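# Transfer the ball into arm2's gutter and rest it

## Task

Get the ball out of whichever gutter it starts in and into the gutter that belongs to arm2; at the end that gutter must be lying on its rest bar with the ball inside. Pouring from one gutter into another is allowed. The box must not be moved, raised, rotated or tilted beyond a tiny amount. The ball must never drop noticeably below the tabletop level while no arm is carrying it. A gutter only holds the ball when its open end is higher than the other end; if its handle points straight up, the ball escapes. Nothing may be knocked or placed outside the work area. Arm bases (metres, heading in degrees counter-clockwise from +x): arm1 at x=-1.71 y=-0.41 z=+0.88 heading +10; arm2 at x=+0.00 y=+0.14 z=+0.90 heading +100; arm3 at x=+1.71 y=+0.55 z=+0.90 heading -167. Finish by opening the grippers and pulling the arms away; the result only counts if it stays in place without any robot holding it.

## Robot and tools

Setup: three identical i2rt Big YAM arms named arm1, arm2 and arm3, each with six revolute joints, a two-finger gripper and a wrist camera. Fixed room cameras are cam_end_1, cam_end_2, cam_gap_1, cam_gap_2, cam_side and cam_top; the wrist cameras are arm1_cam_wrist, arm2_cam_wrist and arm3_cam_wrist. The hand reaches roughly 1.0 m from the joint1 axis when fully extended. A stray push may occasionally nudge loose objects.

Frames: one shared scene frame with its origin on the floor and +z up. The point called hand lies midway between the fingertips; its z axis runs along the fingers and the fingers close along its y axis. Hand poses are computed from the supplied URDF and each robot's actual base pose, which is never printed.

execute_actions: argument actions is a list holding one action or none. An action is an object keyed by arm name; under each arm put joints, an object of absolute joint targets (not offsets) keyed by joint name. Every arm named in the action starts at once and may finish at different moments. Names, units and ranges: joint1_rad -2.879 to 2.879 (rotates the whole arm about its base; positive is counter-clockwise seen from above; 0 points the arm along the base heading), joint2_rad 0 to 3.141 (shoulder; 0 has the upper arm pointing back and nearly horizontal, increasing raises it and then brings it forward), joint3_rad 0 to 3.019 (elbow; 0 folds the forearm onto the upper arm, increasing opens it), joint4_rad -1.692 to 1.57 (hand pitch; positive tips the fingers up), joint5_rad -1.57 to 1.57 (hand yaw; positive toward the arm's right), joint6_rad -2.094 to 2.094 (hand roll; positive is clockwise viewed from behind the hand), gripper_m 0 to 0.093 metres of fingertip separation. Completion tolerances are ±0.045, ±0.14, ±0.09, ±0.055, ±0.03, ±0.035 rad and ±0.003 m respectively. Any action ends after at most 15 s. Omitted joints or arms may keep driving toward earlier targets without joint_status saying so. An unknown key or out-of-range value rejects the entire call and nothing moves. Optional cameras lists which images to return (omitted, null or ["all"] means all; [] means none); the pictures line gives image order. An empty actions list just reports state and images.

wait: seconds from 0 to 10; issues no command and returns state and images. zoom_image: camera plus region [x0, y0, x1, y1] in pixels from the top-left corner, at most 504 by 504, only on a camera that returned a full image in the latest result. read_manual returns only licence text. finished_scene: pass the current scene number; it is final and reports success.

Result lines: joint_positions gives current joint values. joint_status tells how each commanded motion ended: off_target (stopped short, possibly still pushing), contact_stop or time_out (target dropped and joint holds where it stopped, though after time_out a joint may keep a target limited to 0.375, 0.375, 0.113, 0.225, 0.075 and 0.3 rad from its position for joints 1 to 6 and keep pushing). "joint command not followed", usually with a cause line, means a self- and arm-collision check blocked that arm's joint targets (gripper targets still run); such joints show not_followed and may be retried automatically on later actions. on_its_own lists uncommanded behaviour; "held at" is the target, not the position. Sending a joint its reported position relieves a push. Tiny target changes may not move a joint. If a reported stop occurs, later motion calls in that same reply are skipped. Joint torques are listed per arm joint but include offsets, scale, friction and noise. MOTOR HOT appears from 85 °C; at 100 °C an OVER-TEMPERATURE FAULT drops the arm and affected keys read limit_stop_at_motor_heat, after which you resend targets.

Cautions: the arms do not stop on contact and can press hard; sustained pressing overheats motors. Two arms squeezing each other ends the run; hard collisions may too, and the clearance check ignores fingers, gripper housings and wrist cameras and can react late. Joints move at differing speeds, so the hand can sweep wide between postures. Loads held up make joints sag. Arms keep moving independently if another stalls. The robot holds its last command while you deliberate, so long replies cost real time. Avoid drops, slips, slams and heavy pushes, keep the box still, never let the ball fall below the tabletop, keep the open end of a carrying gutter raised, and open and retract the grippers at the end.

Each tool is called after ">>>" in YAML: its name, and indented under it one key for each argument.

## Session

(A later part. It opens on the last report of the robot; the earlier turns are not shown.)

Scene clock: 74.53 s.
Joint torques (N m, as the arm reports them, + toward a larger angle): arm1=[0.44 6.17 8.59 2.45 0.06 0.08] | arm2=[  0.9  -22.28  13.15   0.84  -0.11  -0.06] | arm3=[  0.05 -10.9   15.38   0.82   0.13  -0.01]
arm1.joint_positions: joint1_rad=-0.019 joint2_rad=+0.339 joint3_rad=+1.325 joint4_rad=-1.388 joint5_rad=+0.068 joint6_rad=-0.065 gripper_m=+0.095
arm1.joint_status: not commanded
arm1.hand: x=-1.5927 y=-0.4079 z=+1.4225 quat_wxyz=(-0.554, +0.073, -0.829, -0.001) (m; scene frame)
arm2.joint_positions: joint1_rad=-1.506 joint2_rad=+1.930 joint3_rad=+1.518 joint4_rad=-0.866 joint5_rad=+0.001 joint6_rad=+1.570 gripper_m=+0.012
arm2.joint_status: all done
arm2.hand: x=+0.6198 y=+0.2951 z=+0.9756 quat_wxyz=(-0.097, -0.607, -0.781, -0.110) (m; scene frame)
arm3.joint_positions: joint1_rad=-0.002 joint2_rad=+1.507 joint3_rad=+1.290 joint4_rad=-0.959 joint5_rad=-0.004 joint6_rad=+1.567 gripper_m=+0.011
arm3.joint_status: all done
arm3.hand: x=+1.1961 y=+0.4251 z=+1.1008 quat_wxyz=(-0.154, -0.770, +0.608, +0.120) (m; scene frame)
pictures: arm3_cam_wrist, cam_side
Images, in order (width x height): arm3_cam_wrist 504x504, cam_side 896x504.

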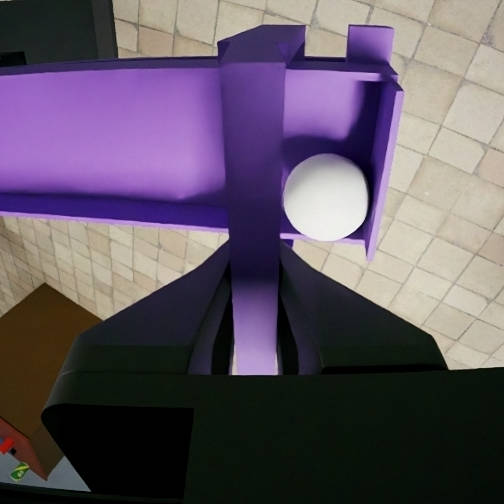

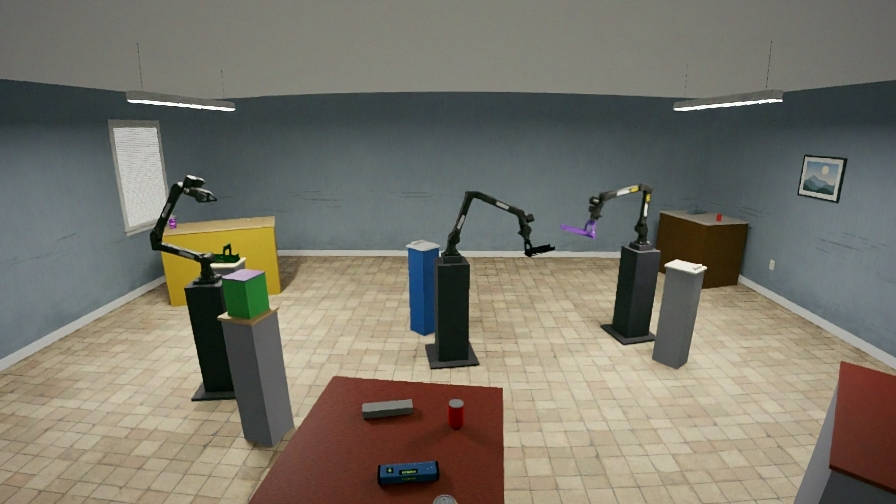

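>>> execute_actions:
  actions:
    - {"arm3":{"joints":{"joint1_rad":0.014,"joint2_rad":1.96,"joint3_rad":2.12,"joint4_rad":-1.15}},"arm2":{"joints":{"joint1_rad":-1.497,"joint3_rad":1.61}}}
  cameras: ["arm3_cam_wrist"]

>>> execute_actions:
  actions:
    - {"arm3":{"joints":{"joint4_rad":-1.42}}}
  cameras: ["arm3_cam_wrist","cam_side","cam_gap_2"]

>>> zoom_image:
  camera: "cam_side"
  region: [490, 180, 620, 270]

Scene clock: 92.87 s.
Joint torques (N m, as the arm reports them, + toward a larger angle): arm1=[0.47 6.19 8.59 2.44 0.06 0.07] | arm2=[  1.27 -22.9   14.81   0.8   -0.08  -0.04] | arm3=[  0.22 -18.63  17.29   0.99   0.12  -0.01]
arm1.joint_positions: joint1_rad=-0.019 joint2_rad=+0.339 joint3_rad=+1.325 joint4_rad=-1.388 joint5_rad=+0.068 joint6_rad=-0.065 gripper_m=+0.095
arm1.joint_status: not commanded
arm1.hand: x=-1.5927 y=-0.4079 z=+1.4225 quat_wxyz=(-0.554, +0.073, -0.829, -0.001) (m; scene frame)
arm2.joint_positions: joint1_rad=-1.506 joint2_rad=+1.930 joint3_rad=+1.537 joint4_rad=-0.866 joint5_rad=+0.001 joint6_rad=+1.570 gripper_m=+0.012
arm2.joint_status: all done
arm2.hand: x=+0.6271 y=+0.2970 z=+0.9841 quat_wxyz=(-0.103, -0.606, -0.780, -0.118) (m; scene frame)
arm3.joint_positions: joint1_rad=+0.005 joint2_rad=+1.991 joint3_rad=+2.065 joint4_rad=-1.151 joint5_rad=-0.004 joint6_rad=+1.569 gripper_m=+0.011
arm3.joint_status: all done
arm3.hand: x=+0.9996 y=+0.3737 z=+1.1579 quat_wxyz=(-0.193, -0.763, +0.599, +0.150) (m; scene frame)
pictures: arm3_cam_wrist
Images, in order (width x height): arm3_cam_wrist 504x504.

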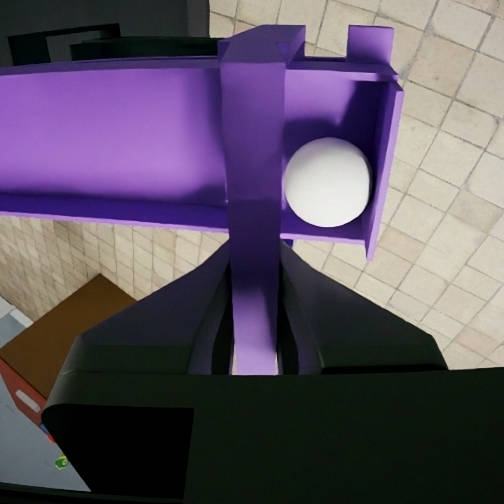

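Scene clock: 93.83 s.
Joint torques (N m, as the arm reports them, + toward a larger angle): arm1=[0.42 6.19 8.59 2.44 0.06 0.08] | arm2=[  1.35 -22.38  14.81   0.82  -0.08  -0.05] | arm3=[  0.21 -18.59  16.73   0.47   0.13   0.02]
arm1.joint_positions: joint1_rad=-0.019 joint2_rad=+0.339 joint3_rad=+1.325 joint4_rad=-1.388 joint5_rad=+0.068 joint6_rad=-0.065 gripper_m=+0.095
arm1.joint_status: not commanded
arm1.hand: x=-1.5927 y=-0.4079 z=+1.4225 quat_wxyz=(-0.554, +0.073, -0.829, -0.001) (m; scene frame)
arm2.joint_positions: joint1_rad=-1.506 joint2_rad=+1.930 joint3_rad=+1.537 joint4_rad=-0.866 joint5_rad=+0.001 joint6_rad=+1.570 gripper_m=+0.012
arm2.joint_status: not commanded
arm2.hand: x=+0.6271 y=+0.2970 z=+0.9841 quat_wxyz=(-0.103, -0.606, -0.780, -0.118) (m; scene frame)
arm3.joint_positions: joint1_rad=+0.005 joint2_rad=+1.991 joint3_rad=+2.065 joint4_rad=-1.415 joint5_rad=-0.004 joint6_rad=+1.569 gripper_m=+0.011
arm3.joint_status: all done
arm3.hand: x=+1.0585 y=+0.3879 z=+1.1350 quat_wxyz=(-0.091, -0.781, +0.614, +0.069) (m; scene frame)
pictures: arm3_cam_wrist, cam_gap_2, cam_side
Images, in order (width x height): arm3_cam_wrist 504x504, cam_gap_2 896x504, cam_side 896x504.

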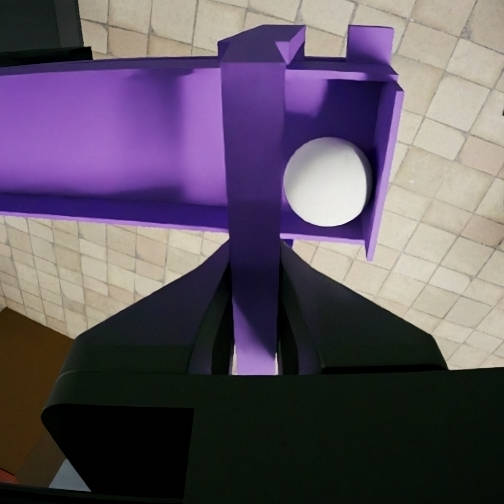

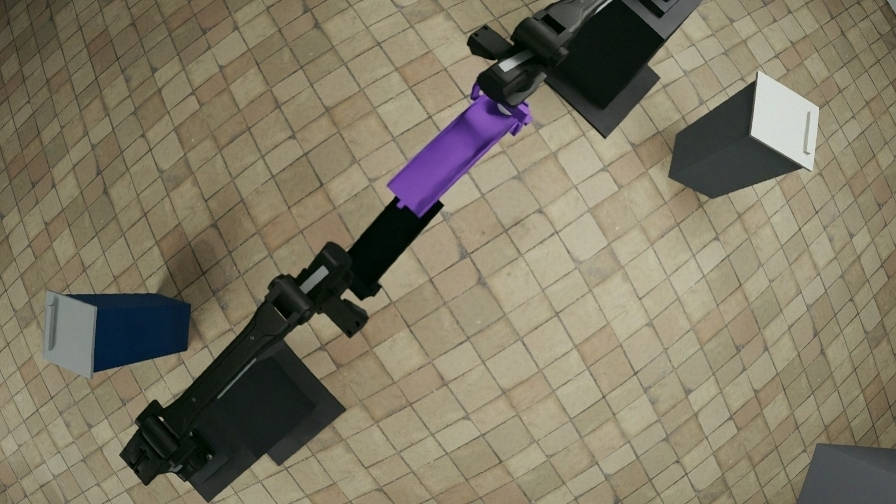

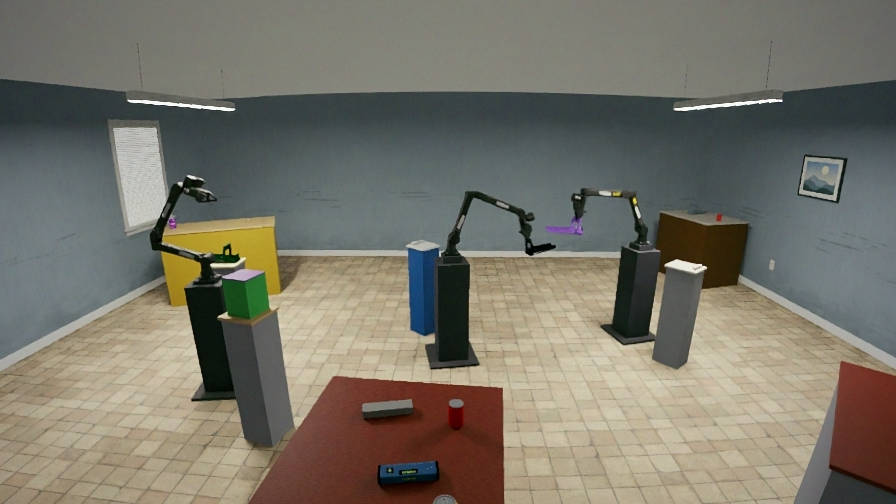

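Region (490, 180, 620, 270) of cam_side's 896x504 image, scaled by 3.877, with more detail than that image has; it fills the top 349 rows of this view, and the rest is white.

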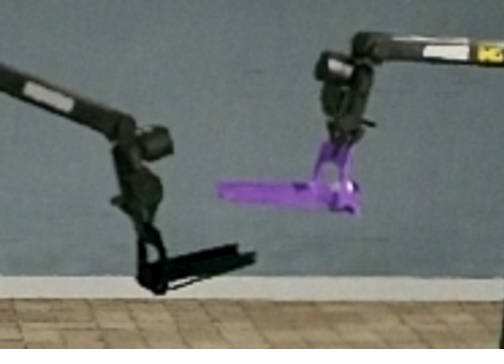

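>>> execute_actions:
  actions: []
  cameras: ["cam_end_2","cam_gap_2","cam_top","arm2_cam_wrist","cam_end_1"]

>>> zoom_image:
  camera: "cam_gap_2"
  region: [320, 120, 520, 320]

>>> zoom_image:
  camera: "cam_top"
  region: [510, 140, 630, 230]

Scene clock: 103.13 s.
Joint torques (N m, as the arm reports them, + toward a larger angle): arm1=[0.44 6.16 8.6  2.44 0.06 0.07] | arm2=[  1.15 -22.56  14.72   0.9   -0.07  -0.06] | arm3=[  0.15 -18.52  16.71   0.45   0.13   0.02]
arm1.joint_positions: joint1_rad=-0.019 joint2_rad=+0.339 joint3_rad=+1.325 joint4_rad=-1.388 joint5_rad=+0.068 joint6_rad=-0.065 gripper_m=+0.095
arm1.joint_status: not commanded
arm1.hand: x=-1.5927 y=-0.4079 z=+1.4225 quat_wxyz=(-0.554, +0.073, -0.829, -0.001) (m; scene frame)
arm2.joint_positions: joint1_rad=-1.506 joint2_rad=+1.930 joint3_rad=+1.537 joint4_rad=-0.866 joint5_rad=+0.001 joint6_rad=+1.570 gripper_m=+0.012
arm2.joint_status: not commanded
arm2.hand: x=+0.6271 y=+0.2970 z=+0.9841 quat_wxyz=(-0.103, -0.606, -0.780, -0.118) (m; scene frame)
arm3.joint_positions: joint1_rad=+0.005 joint2_rad=+1.991 joint3_rad=+2.065 joint4_rad=-1.415 joint5_rad=-0.004 joint6_rad=+1.569 gripper_m=+0.011
arm3.joint_status: all done
arm3.hand: x=+1.0585 y=+0.3879 z=+1.1350 quat_wxyz=(-0.091, -0.781, +0.614, +0.069) (m; scene frame)
pictures: arm2_cam_wrist, cam_end_1, cam_end_2, cam_gap_2, cam_top
Images, in order (width x height): arm2_cam_wrist 504x504, cam_end_1 896x504, cam_end_2 896x504, cam_gap_2 896x504, cam_top 896x504.

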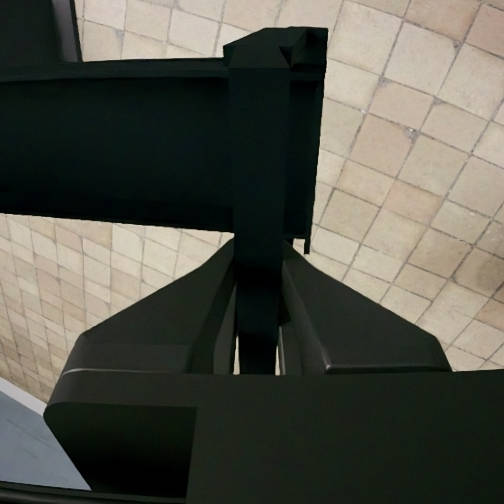

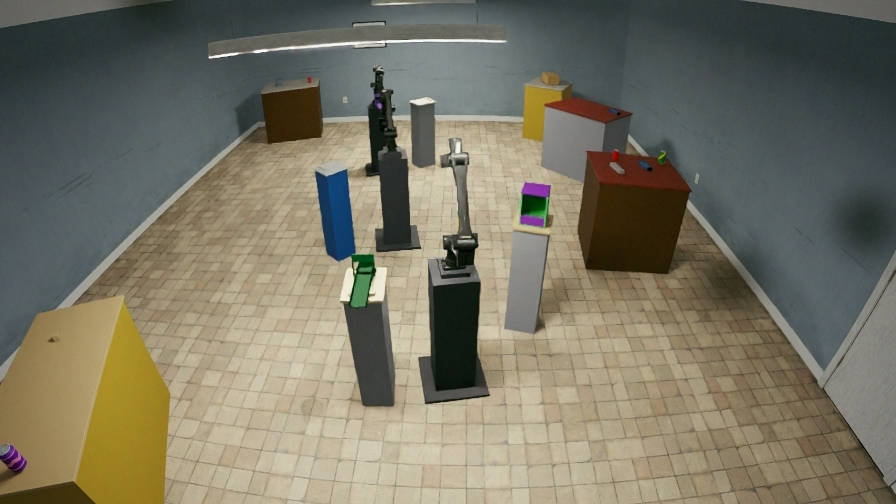

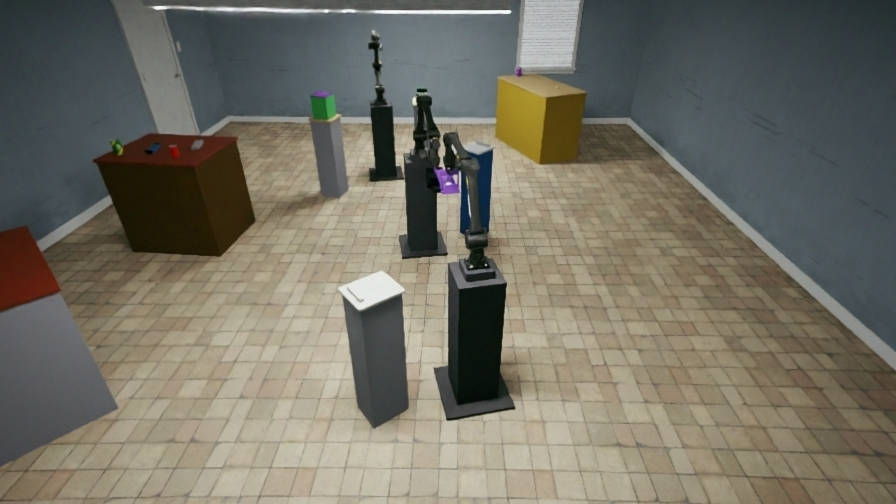

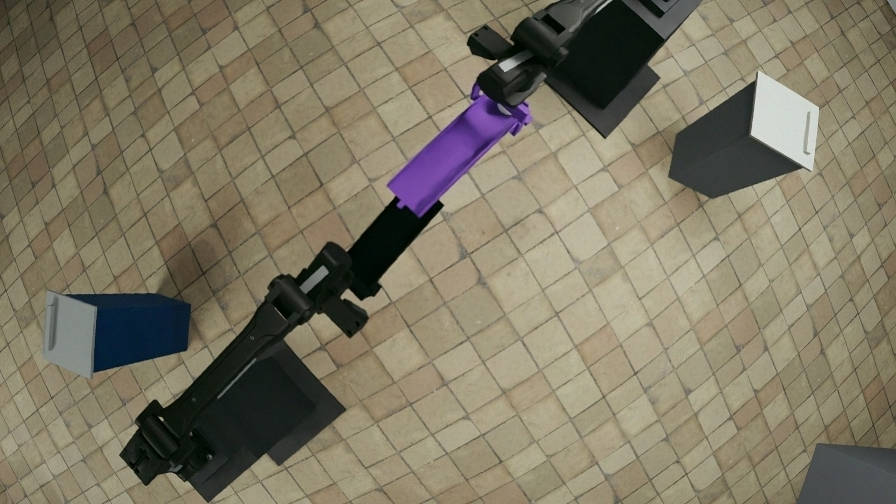

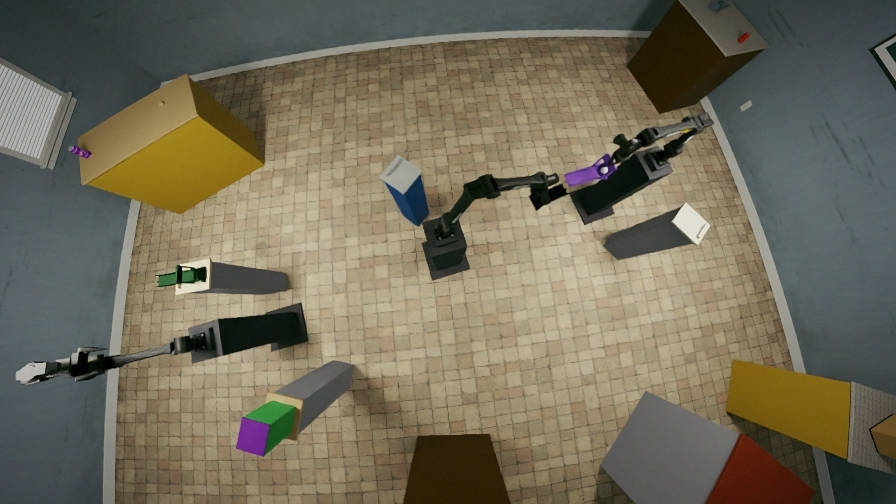

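Region (320, 120, 520, 320) of cam_gap_2's 896x504 image, scaled by 2.520, with more detail than that image has.

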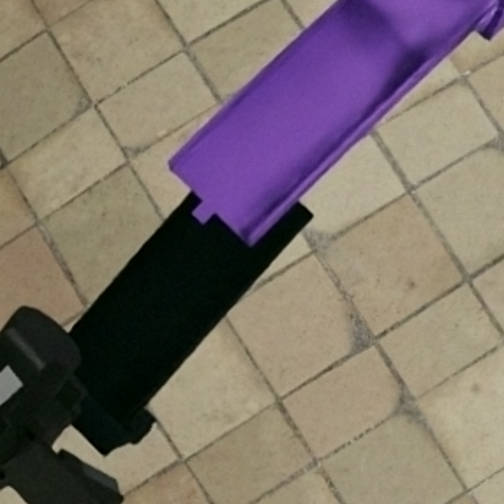

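Region (510, 140, 630, 230) of cam_top's 896x504 image, scaled by 4.200, with more detail than that image has; it fills the top 378 rows of this view, and the rest is white.

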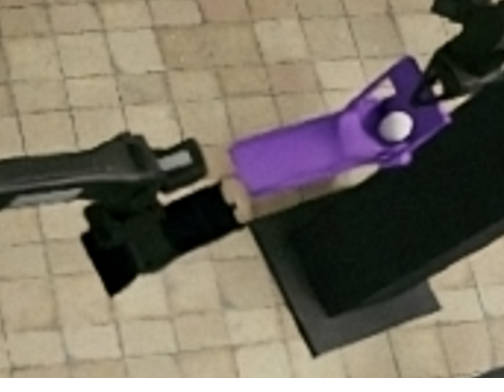

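>>> execute_actions:
  actions: []
  cameras: ["cam_gap_2","cam_side"]

Scene clock: 115.87 s.
Joint torques (N m, as the arm reports them, + toward a larger angle): arm1=[0.45 6.19 8.59 2.43 0.06 0.08] | arm2=[  1.2  -22.82  14.87   0.86  -0.11  -0.07] | arm3=[  0.22 -18.57  16.73   0.46   0.13   0.01]
arm1.joint_positions: joint1_rad=-0.019 joint2_rad=+0.339 joint3_rad=+1.325 joint4_rad=-1.388 joint5_rad=+0.068 joint6_rad=-0.065 gripper_m=+0.095
arm1.joint_status: not commanded
arm1.hand: x=-1.5927 y=-0.4079 z=+1.4225 quat_wxyz=(-0.554, +0.073, -0.829, -0.001) (m; scene frame)
arm2.joint_positions: joint1_rad=-1.506 joint2_rad=+1.930 joint3_rad=+1.537 joint4_rad=-0.866 joint5_rad=+0.001 joint6_rad=+1.570 gripper_m=+0.012
arm2.joint_status: not commanded
arm2.hand: x=+0.6271 y=+0.2970 z=+0.9841 quat_wxyz=(-0.103, -0.606, -0.780, -0.118) (m; scene frame)
arm3.joint_positions: joint1_rad=+0.005 joint2_rad=+1.991 joint3_rad=+2.065 joint4_rad=-1.415 joint5_rad=-0.004 joint6_rad=+1.569 gripper_m=+0.011
arm3.joint_status: all done
arm3.hand: x=+1.0585 y=+0.3879 z=+1.1350 quat_wxyz=(-0.091, -0.781, +0.614, +0.069) (m; scene frame)
pictures: cam_gap_2, cam_side
Images, in order (width x height): cam_gap_2 896x504, cam_side 896x504.

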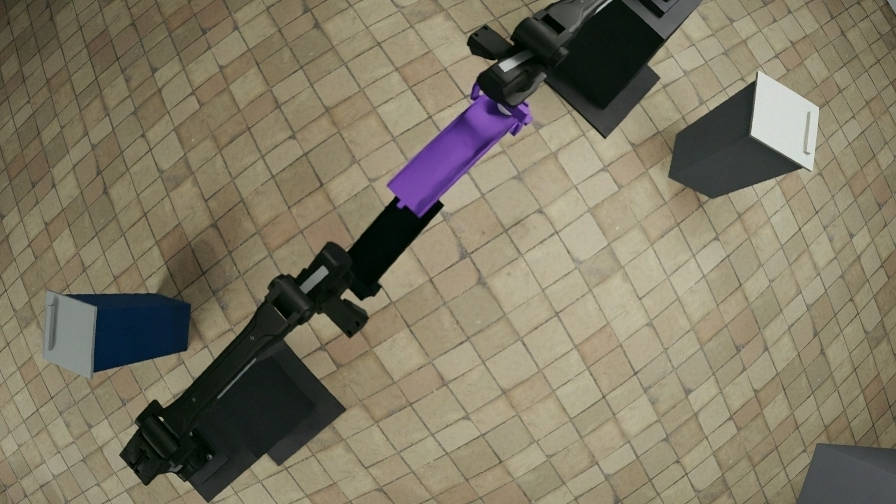

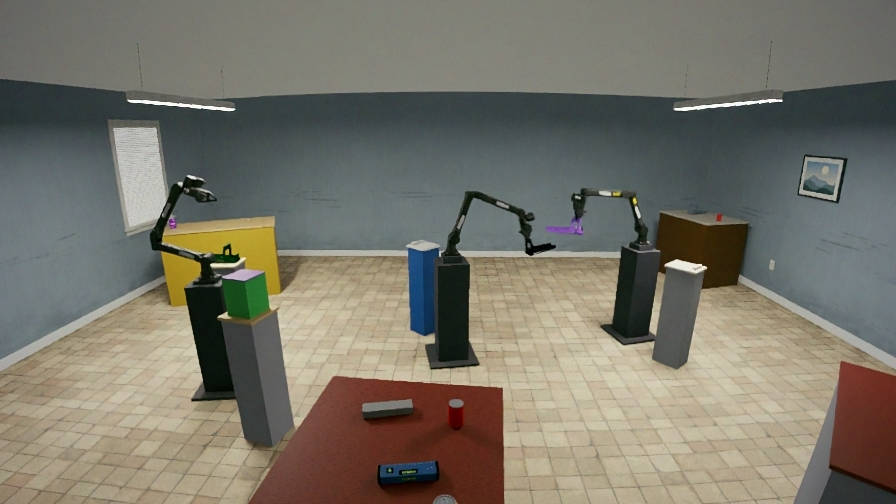

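>>> execute_actions:
  actions: []
  cameras: ["arm3_cam_wrist","arm2_cam_wrist","cam_gap_1"]

Scene clock: 118.83 s.
Joint torques (N m, as the arm reports them, + toward a larger angle): arm1=[0.48 6.2  8.59 2.43 0.06 0.08] | arm2=[  1.16 -22.31  14.86   0.92  -0.11  -0.07] | arm3=[  0.11 -18.6   16.69   0.47   0.13   0.02]
arm1.joint_positions: joint1_rad=-0.019 joint2_rad=+0.339 joint3_rad=+1.325 joint4_rad=-1.388 joint5_rad=+0.068 joint6_rad=-0.065 gripper_m=+0.095
arm1.joint_status: not commanded
arm1.hand: x=-1.5927 y=-0.4079 z=+1.4225 quat_wxyz=(-0.554, +0.073, -0.829, -0.001) (m; scene frame)
arm2.joint_positions: joint1_rad=-1.506 joint2_rad=+1.930 joint3_rad=+1.537 joint4_rad=-0.866 joint5_rad=+0.001 joint6_rad=+1.570 gripper_m=+0.012
arm2.joint_status: not commanded
arm2.hand: x=+0.6271 y=+0.2970 z=+0.9841 quat_wxyz=(-0.103, -0.606, -0.780, -0.118) (m; scene frame)
arm3.joint_positions: joint1_rad=+0.005 joint2_rad=+1.991 joint3_rad=+2.065 joint4_rad=-1.415 joint5_rad=-0.004 joint6_rad=+1.569 gripper_m=+0.011
arm3.joint_status: all done
arm3.hand: x=+1.0585 y=+0.3879 z=+1.1350 quat_wxyz=(-0.091, -0.781, +0.614, +0.069) (m; scene frame)
pictures: arm2_cam_wrist, arm3_cam_wrist, cam_gap_1
Images, in order (width x height): arm2_cam_wrist 504x504, arm3_cam_wrist 504x504, cam_gap_1 896x504.

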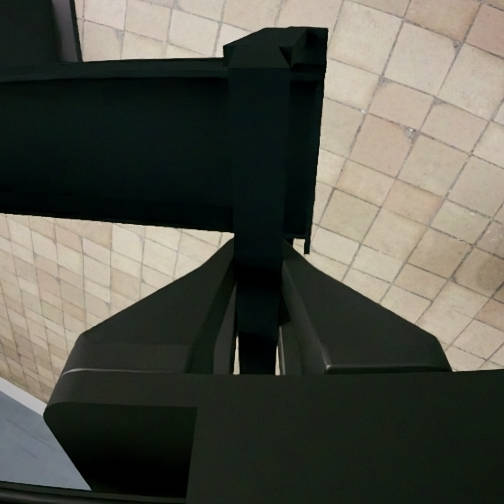

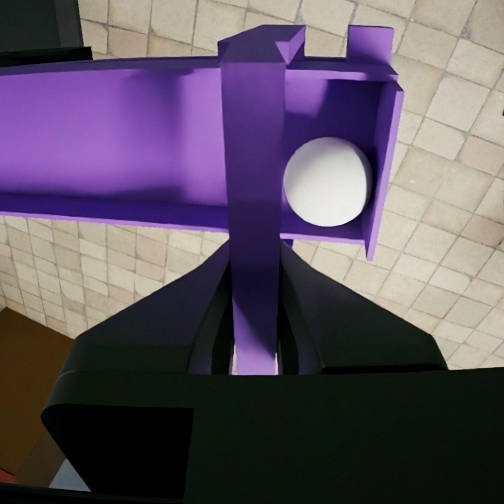

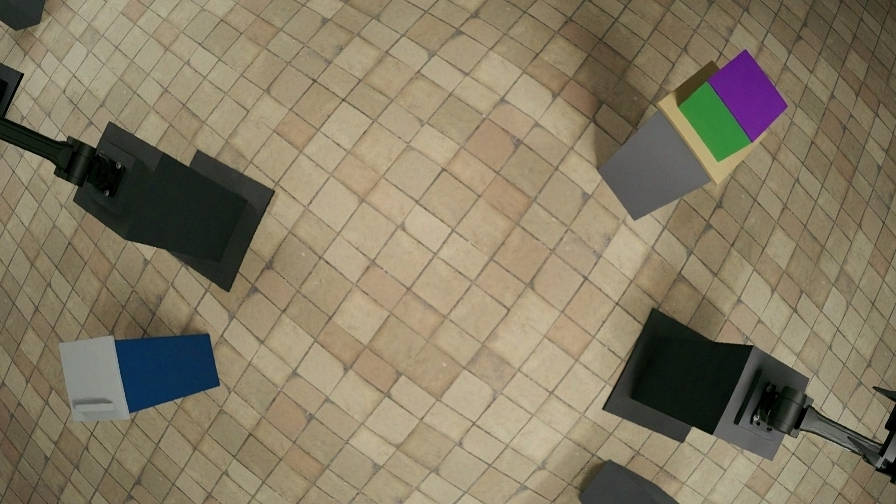

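>>> execute_actions:
  actions:
    - {"arm3":{"joints":{"joint1_rad":0.032}}}
  cameras: ["cam_gap_2"]

>>> zoom_image:
  camera: "cam_gap_2"
  region: [320,120,520,320]

Scene clock: 126.13 s.
Joint torques (N m, as the arm reports them, + toward a larger angle): arm1=[0.43 6.19 8.59 2.44 0.05 0.07] | arm2=[  1.11 -22.62  14.94   0.98  -0.08  -0.09] | arm3=[ -0.65 -18.53  16.73   0.47   0.15   0.02]
arm1.joint_positions: joint1_rad=-0.019 joint2_rad=+0.339 joint3_rad=+1.325 joint4_rad=-1.388 joint5_rad=+0.068 joint6_rad=-0.065 gripper_m=+0.095
arm1.joint_status: not commanded
arm1.hand: x=-1.5927 y=-0.4079 z=+1.4225 quat_wxyz=(-0.554, +0.073, -0.829, -0.001) (m; scene frame)
arm2.joint_positions: joint1_rad=-1.506 joint2_rad=+1.930 joint3_rad=+1.537 joint4_rad=-0.866 joint5_rad=+0.001 joint6_rad=+1.570 gripper_m=+0.012
arm2.joint_status: not commanded
arm2.hand: x=+0.6271 y=+0.2970 z=+0.9841 quat_wxyz=(-0.103, -0.606, -0.780, -0.118) (m; scene frame)
arm3.joint_positions: joint1_rad=+0.028 joint2_rad=+1.991 joint3_rad=+2.065 joint4_rad=-1.415 joint5_rad=-0.004 joint6_rad=+1.569 gripper_m=+0.011
arm3.joint_status: all done
arm3.hand: x=+1.0623 y=+0.3730 z=+1.1350 quat_wxyz=(-0.092, -0.788, +0.605, +0.068) (m; scene frame)
pictures: cam_gap_2
Images, in order (width x height): cam_gap_2 896x504.

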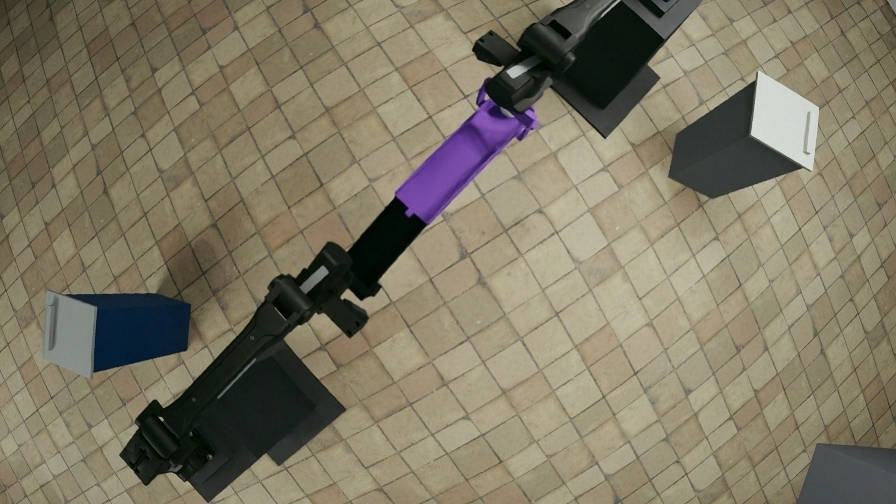

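Region (320, 120, 520, 320) of cam_gap_2's 896x504 image, scaled by 2.520, with more detail than that image has.

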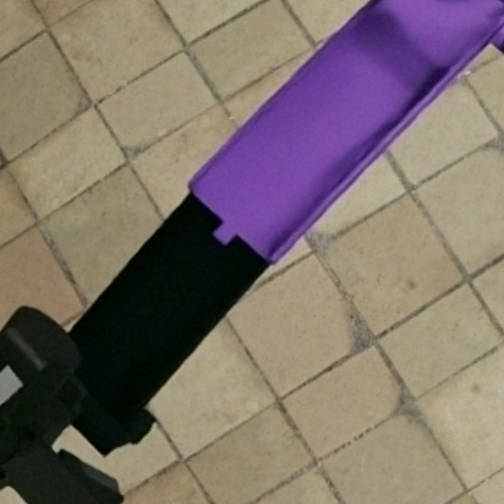

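>>> execute_actions:
  actions:
    - {"arm3":{"joints":{"joint1_rad":0.014}}}
  cameras: []

>>> execute_actions:
  actions:
    - {"arm3":{"joints":{"joint4_rad":-1.595}}}
  cameras: ["cam_side"]

>>> wait:
  seconds: 1.5

Scene clock: 130.50 s.
Joint torques (N m, as the arm reports them, + toward a larger angle): arm1=[0.43 6.17 8.59 2.44 0.06 0.08] | arm2=[  1.29 -22.63  14.82   0.79  -0.1   -0.06] | arm3=[ -2.24 -18.52  16.72   0.47   0.12   0.02]
arm1.joint_positions: joint1_rad=-0.019 joint2_rad=+0.339 joint3_rad=+1.325 joint4_rad=-1.388 joint5_rad=+0.068 joint6_rad=-0.065 gripper_m=+0.095
arm1.joint_status: not commanded
arm1.hand: x=-1.5927 y=-0.4079 z=+1.4225 quat_wxyz=(-0.554, +0.073, -0.829, -0.001) (m; scene frame)
arm2.joint_positions: joint1_rad=-1.506 joint2_rad=+1.930 joint3_rad=+1.537 joint4_rad=-0.866 joint5_rad=+0.001 joint6_rad=+1.570 gripper_m=+0.012
arm2.joint_status: not commanded
arm2.hand: x=+0.6271 y=+0.2970 z=+0.9841 quat_wxyz=(-0.103, -0.606, -0.780, -0.118) (m; scene frame)
arm3.joint_positions: joint1_rad=+0.024 joint2_rad=+1.991 joint3_rad=+2.065 joint4_rad=-1.415 joint5_rad=-0.004 joint6_rad=+1.569 gripper_m=+0.011
arm3.joint_status: all done
arm3.hand: x=+1.0616 y=+0.3757 z=+1.1350 quat_wxyz=(-0.092, -0.787, +0.606, +0.069) (m; scene frame)
pictures: none
No camera images: the call's "cameras" was empty. Leave "cameras" out to get every camera's image.

Scene clock: 131.37 s.
Joint torques (N m, as the arm reports them, + toward a larger angle): arm1=[0.44 6.19 8.59 2.44 0.06 0.07] | arm2=[  1.12 -22.57  14.8    0.88  -0.1   -0.04] | arm3=[ -1.43 -18.14  16.38   0.12   0.11   0.04]
arm1.joint_positions: joint1_rad=-0.019 joint2_rad=+0.339 joint3_rad=+1.325 joint4_rad=-1.388 joint5_rad=+0.068 joint6_rad=-0.065 gripper_m=+0.095
arm1.joint_status: not commanded
arm1.hand: x=-1.5927 y=-0.4079 z=+1.4225 quat_wxyz=(-0.554, +0.073, -0.829, -0.001) (m; scene frame)
arm2.joint_positions: joint1_rad=-1.506 joint2_rad=+1.930 joint3_rad=+1.537 joint4_rad=-0.866 joint5_rad=+0.001 joint6_rad=+1.570 gripper_m=+0.012
arm2.joint_status: not commanded
arm2.hand: x=+0.6271 y=+0.2970 z=+0.9841 quat_wxyz=(-0.103, -0.606, -0.780, -0.118) (m; scene frame)
arm3.joint_positions: joint1_rad=+0.024 joint2_rad=+1.991 joint3_rad=+2.065 joint4_rad=-1.588 joint5_rad=-0.004 joint6_rad=+1.569 gripper_m=+0.011
arm3.joint_status: all done
arm3.hand: x=+1.1022 y=+0.3863 z=+1.1290 quat_wxyz=(-0.024, -0.792, +0.610, +0.016) (m; scene frame)
pictures: cam_side
Images, in order (width x height): cam_side 896x504.

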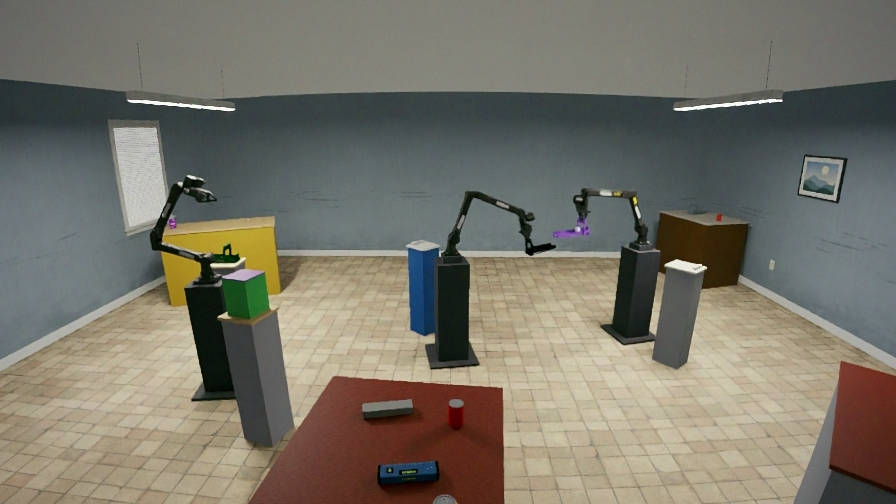

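Scene clock: 132.87 s.
Joint torques (N m, as the arm reports them, + toward a larger angle): arm1=[0.44 6.19 8.6  2.44 0.05 0.08] | arm2=[  1.13 -22.45  14.7    1.05  -0.02  -0.06] | arm3=[ -1.43 -18.49  16.36   0.13   0.12   0.03]
arm1.joint_positions: joint1_rad=-0.019 joint2_rad=+0.339 joint3_rad=+1.325 joint4_rad=-1.388 joint5_rad=+0.068 joint6_rad=-0.065 gripper_m=+0.095
arm1.joint_status: not commanded
arm1.hand: x=-1.5927 y=-0.4079 z=+1.4225 quat_wxyz=(-0.554, +0.073, -0.829, -0.001) (m; scene frame)
arm2.joint_positions: joint1_rad=-1.506 joint2_rad=+1.930 joint3_rad=+1.540 joint4_rad=-0.870 joint5_rad=+0.000 joint6_rad=+1.570 gripper_m=+0.012
arm2.joint_status: not commanded
arm2.hand: x=+0.6270 y=+0.2972 z=+0.9847 quat_wxyz=(-0.102, -0.607, -0.780, -0.118) (m; scene frame)
arm3.joint_positions: joint1_rad=+0.024 joint2_rad=+1.991 joint3_rad=+2.065 joint4_rad=-1.590 joint5_rad=-0.004 joint6_rad=+1.569 gripper_m=+0.011
arm3.joint_status: all done
arm3.hand: x=+1.1027 y=+0.3865 z=+1.1289 quat_wxyz=(-0.023, -0.792, +0.610, +0.015) (m; scene frame)
wait: 1.50 s; at rest by 0.27 s
pictures: arm1_cam_wrist, arm2_cam_wrist, arm3_cam_wrist, cam_end_1, cam_end_2, cam_gap_1, cam_gap_2, cam_side, cam_top
Images, in order (width x height): arm1_cam_wrist 504x504, arm2_cam_wrist 504x504, arm3_cam_wrist 504x504, cam_end_1 896x504, cam_end_2 896x504, cam_gap_1 896x504, cam_gap_2 896x504, cam_side 896x504, cam_top 896x504.

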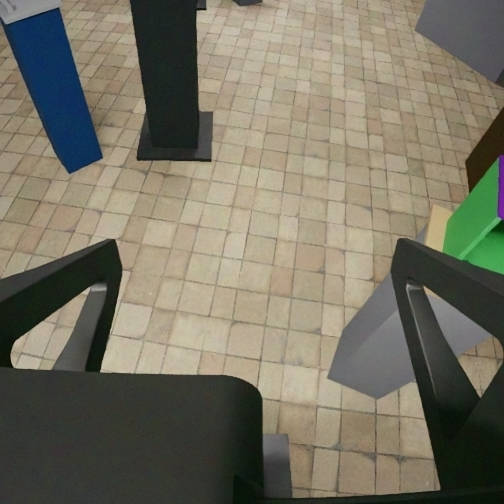

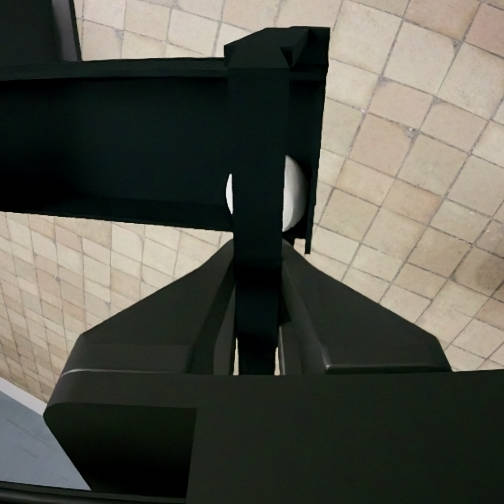

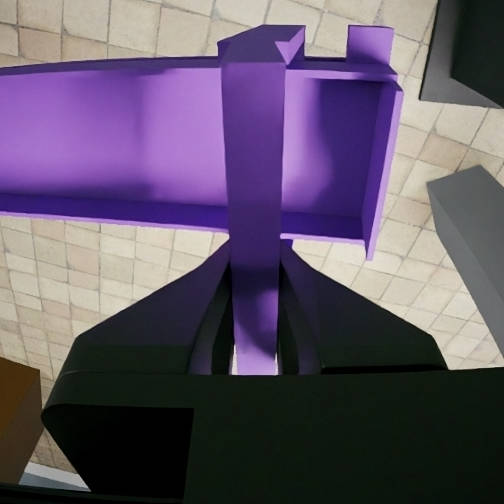

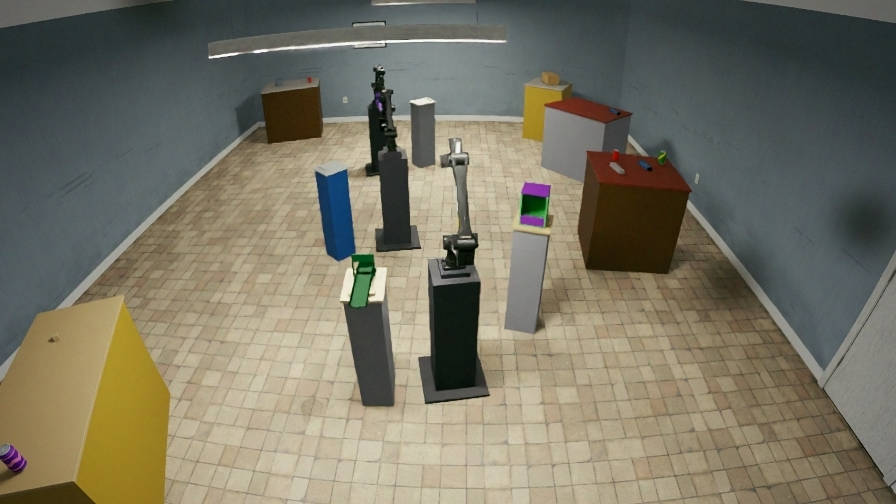

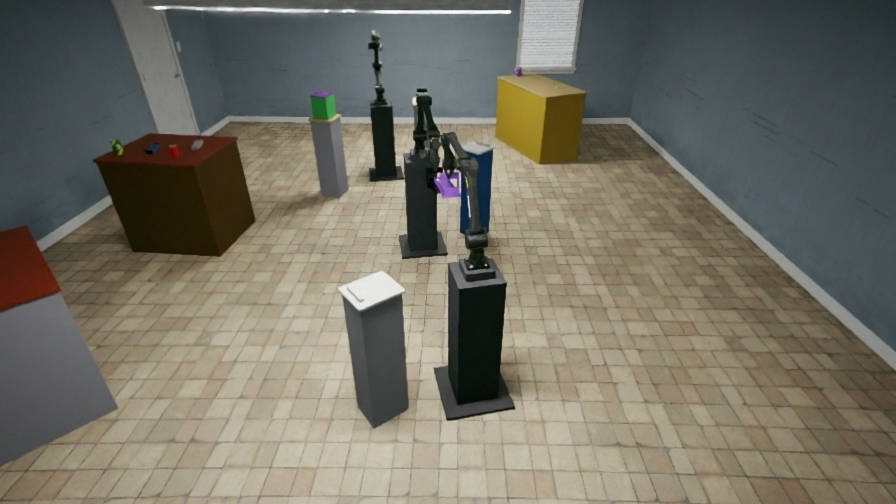

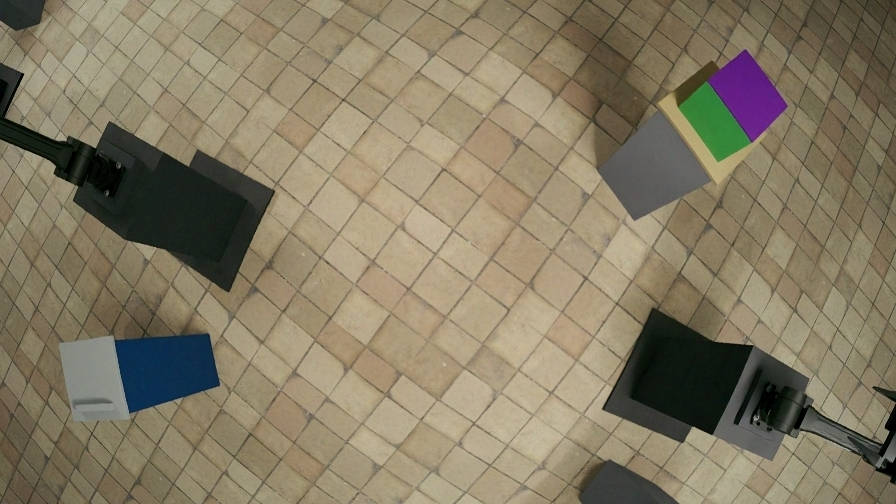

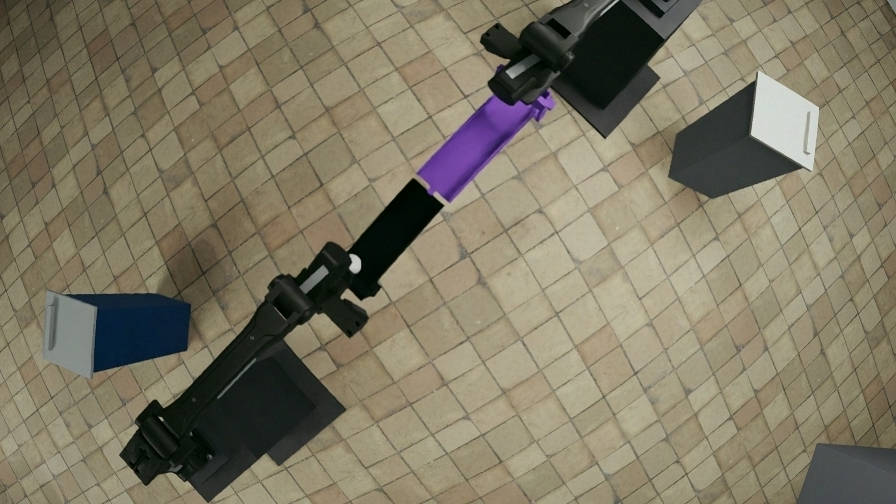

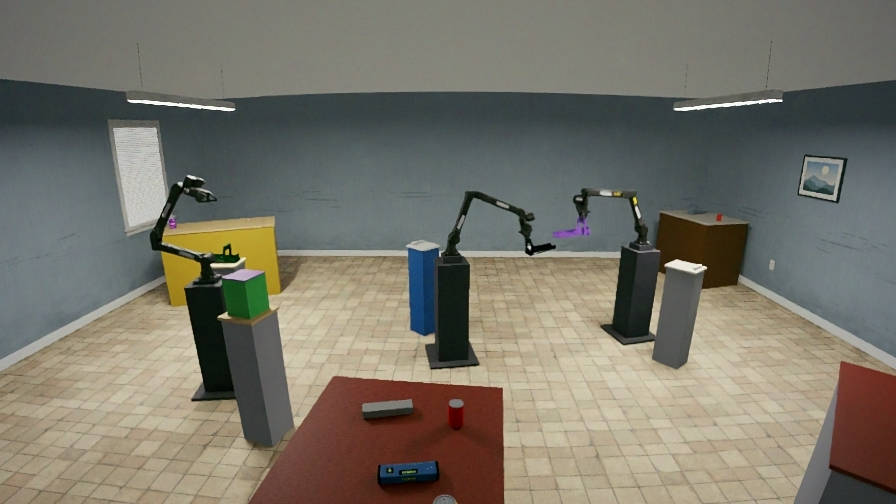

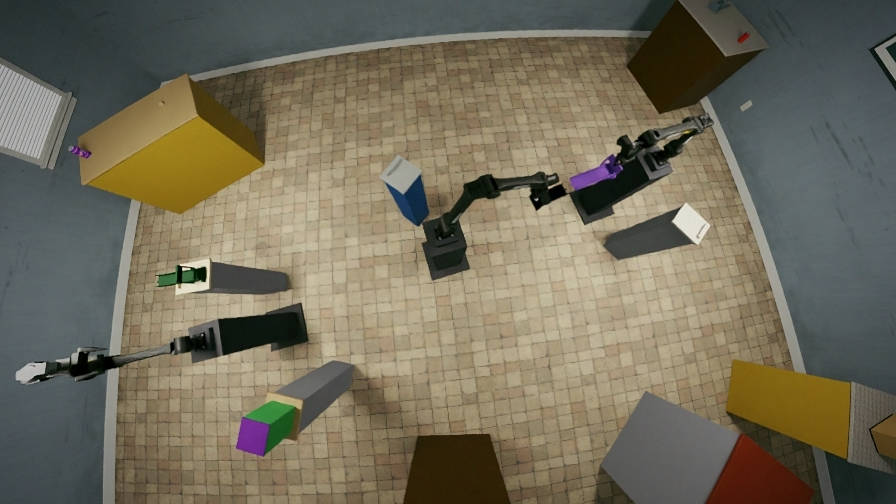

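>>> execute_actions:
  actions:
    - {"arm3":{"joints":{"joint2_rad":1.5,"joint3_rad":1.42,"joint4_rad":-1.1}}}
  cameras: []

>>> execute_actions:
  actions:
    - {"arm3":{"joints":{"joint1_rad":1.566,"joint5_rad":-0.086,"joint6_rad":1.168}},"arm2":{"joints":{"joint2_rad":1.7,"joint3_rad":1.47}}}
  cameras: []

>>> execute_actions:
  actions:
    - {"arm3":{"joints":{"joint2_rad":1.49,"joint3_rad":1.33,"joint4_rad":-0.9}},"arm2":{"joints":{"joint2_rad":1.47,"joint3_rad":1.32}}}
  cameras: ["cam_side","arm2_cam_wrist","cam_top"]

Scene clock: 140.73 s.
Joint torques (N m, as the arm reports them, + toward a larger angle): arm1=[0.44 6.16 8.59 2.43 0.06 0.08] | arm2=[  1.19 -22.64  14.73   1.03  -0.04  -0.06] | arm3=[ -1.39 -12.01  13.65   1.52   0.1    0.  ]
arm1.joint_positions: joint1_rad=-0.019 joint2_rad=+0.339 joint3_rad=+1.325 joint4_rad=-1.388 joint5_rad=+0.068 joint6_rad=-0.065 gripper_m=+0.095
arm1.joint_status: not commanded
arm1.hand: x=-1.5927 y=-0.4079 z=+1.4225 quat_wxyz=(-0.554, +0.073, -0.829, -0.001) (m; scene frame)
arm2.joint_positions: joint1_rad=-1.506 joint2_rad=+1.930 joint3_rad=+1.540 joint4_rad=-0.870 joint5_rad=+0.000 joint6_rad=+1.570 gripper_m=+0.012
arm2.joint_status: not commanded
arm2.hand: x=+0.6270 y=+0.2972 z=+0.9847 quat_wxyz=(-0.102, -0.607, -0.780, -0.118) (m; scene frame)
arm3.joint_positions: joint1_rad=+0.024 joint2_rad=+1.521 joint3_rad=+1.397 joint4_rad=-1.121 joint5_rad=-0.004 joint6_rad=+1.569 gripper_m=+0.011
arm3.joint_status: all done
arm3.hand: x=+1.2037 y=+0.4128 z=+1.1292 quat_wxyz=(-0.129, -0.782, +0.602, +0.098) (m; scene frame)
pictures: none
No camera images: the call's "cameras" was empty. Leave "cameras" out to get every camera's image.

Scene clock: 142.57 s.
Joint torques (N m, as the arm reports them, + toward a larger angle): arm1=[0.43 6.21 8.59 2.44 0.06 0.07] | arm2=[  1.21 -17.53  10.29   1.26  -0.07  -0.08] | arm3=[ -1.12 -12.14  13.71   1.12  -0.03  -0.15]
arm1.joint_positions: joint1_rad=-0.019 joint2_rad=+0.339 joint3_rad=+1.325 joint4_rad=-1.388 joint5_rad=+0.068 joint6_rad=-0.065 gripper_m=+0.095
arm1.joint_status: not commanded
arm1.hand: x=-1.5927 y=-0.4079 z=+1.4225 quat_wxyz=(-0.554, +0.073, -0.829, -0.001) (m; scene frame)
arm2.joint_positions: joint1_rad=-1.506 joint2_rad=+1.711 joint3_rad=+1.459 joint4_rad=-0.870 joint5_rad=+0.000 joint6_rad=+1.570 gripper_m=+0.012
arm2.joint_status: all done
arm2.hand: x=+0.5990 y=+0.2918 z=+1.0825 quat_wxyz=(-0.144, -0.598, -0.769, -0.172) (m; scene frame)
arm3.joint_positions: joint1_rad=+1.573 joint2_rad=+1.521 joint3_rad=+1.397 joint4_rad=-1.109 joint5_rad=-0.087 joint6_rad=+1.175 gripper_m=+0.011
arm3.joint_status: all done
arm3.hand: x=+1.8521 y=+0.0334 z=+1.1308 quat_wxyz=(-0.170, -0.934, -0.312, -0.029) (m; scene frame)
pictures: none
No camera images: the call's "cameras" was empty. Leave "cameras" out to get every camera's image.

Scene clock: 144.03 s.
Joint torques (N m, as the arm reports them, + toward a larger angle): arm1=[0.43 6.18 8.59 2.43 0.06 0.07] | arm2=[  1.26 -14.44  11.07   1.53  -0.04  -0.07] | arm3=[ -1.28 -12.41  13.65   1.81  -0.02  -0.16]
arm1.joint_positions: joint1_rad=-0.019 joint2_rad=+0.339 joint3_rad=+1.325 joint4_rad=-1.388 joint5_rad=+0.068 joint6_rad=-0.065 gripper_m=+0.095
arm1.joint_status: not commanded
arm1.hand: x=-1.5927 y=-0.4079 z=+1.4225 quat_wxyz=(-0.554, +0.073, -0.829, -0.001) (m; scene frame)
arm2.joint_positions: joint1_rad=-1.506 joint2_rad=+1.480 joint3_rad=+1.302 joint4_rad=-0.874 joint5_rad=+0.000 joint6_rad=+1.570 gripper_m=+0.012
arm2.joint_status: all done
arm2.hand: x=+0.5351 y=+0.2767 z=+1.1362 quat_wxyz=(-0.165, -0.593, -0.763, -0.199) (m; scene frame)
arm3.joint_positions: joint1_rad=+1.573 joint2_rad=+1.519 joint3_rad=+1.307 joint4_rad=-0.925 joint5_rad=-0.087 joint6_rad=+1.175 gripper_m=+0.011
arm3.joint_status: all done
arm3.hand: x=+1.8557 y=+0.0181 z=+1.1074 quat_wxyz=(-0.218, -0.925, -0.311, -0.025) (m; scene frame)
pictures: arm2_cam_wrist, cam_side, cam_top
Images, in order (width x height): arm2_cam_wrist 504x504, cam_side 896x504, cam_top 896x504.

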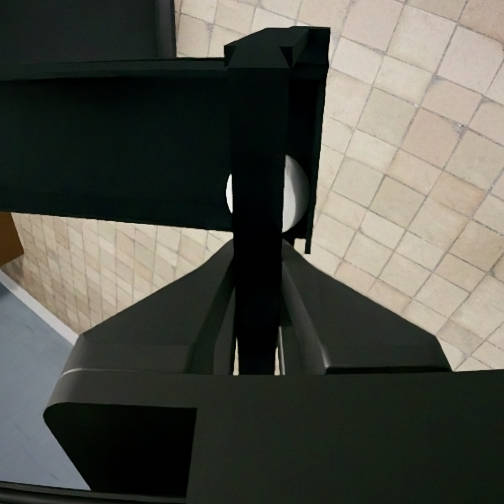

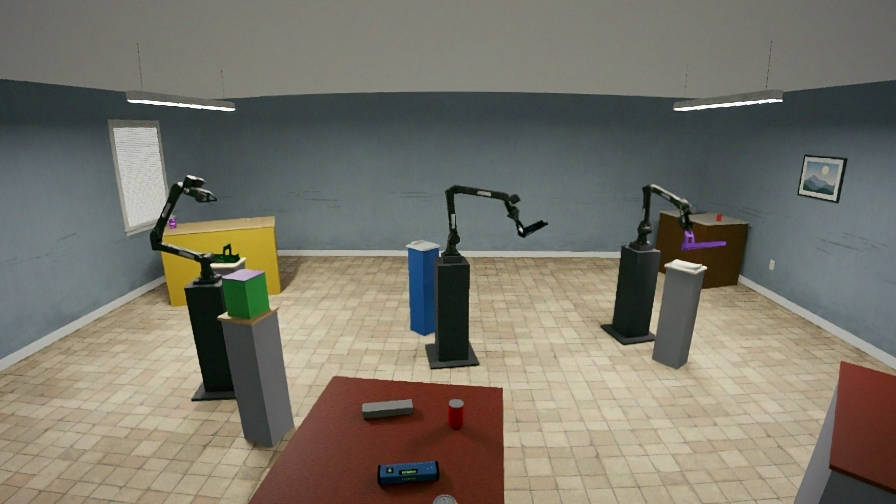

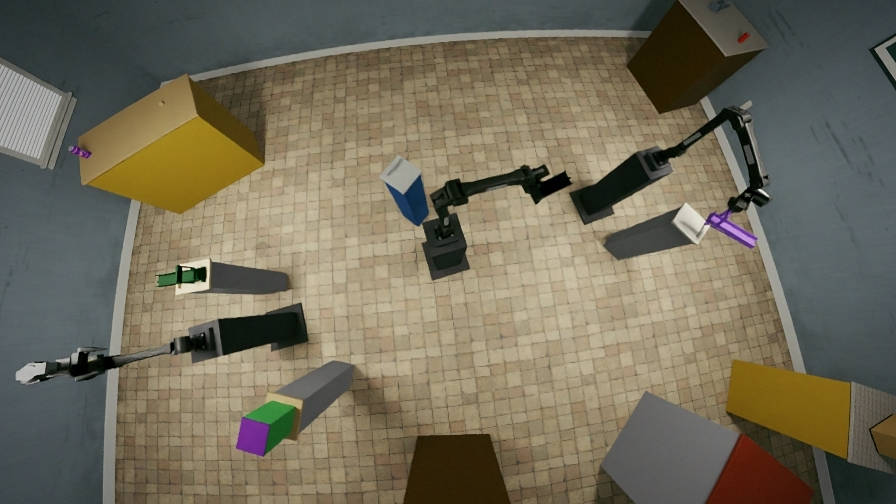

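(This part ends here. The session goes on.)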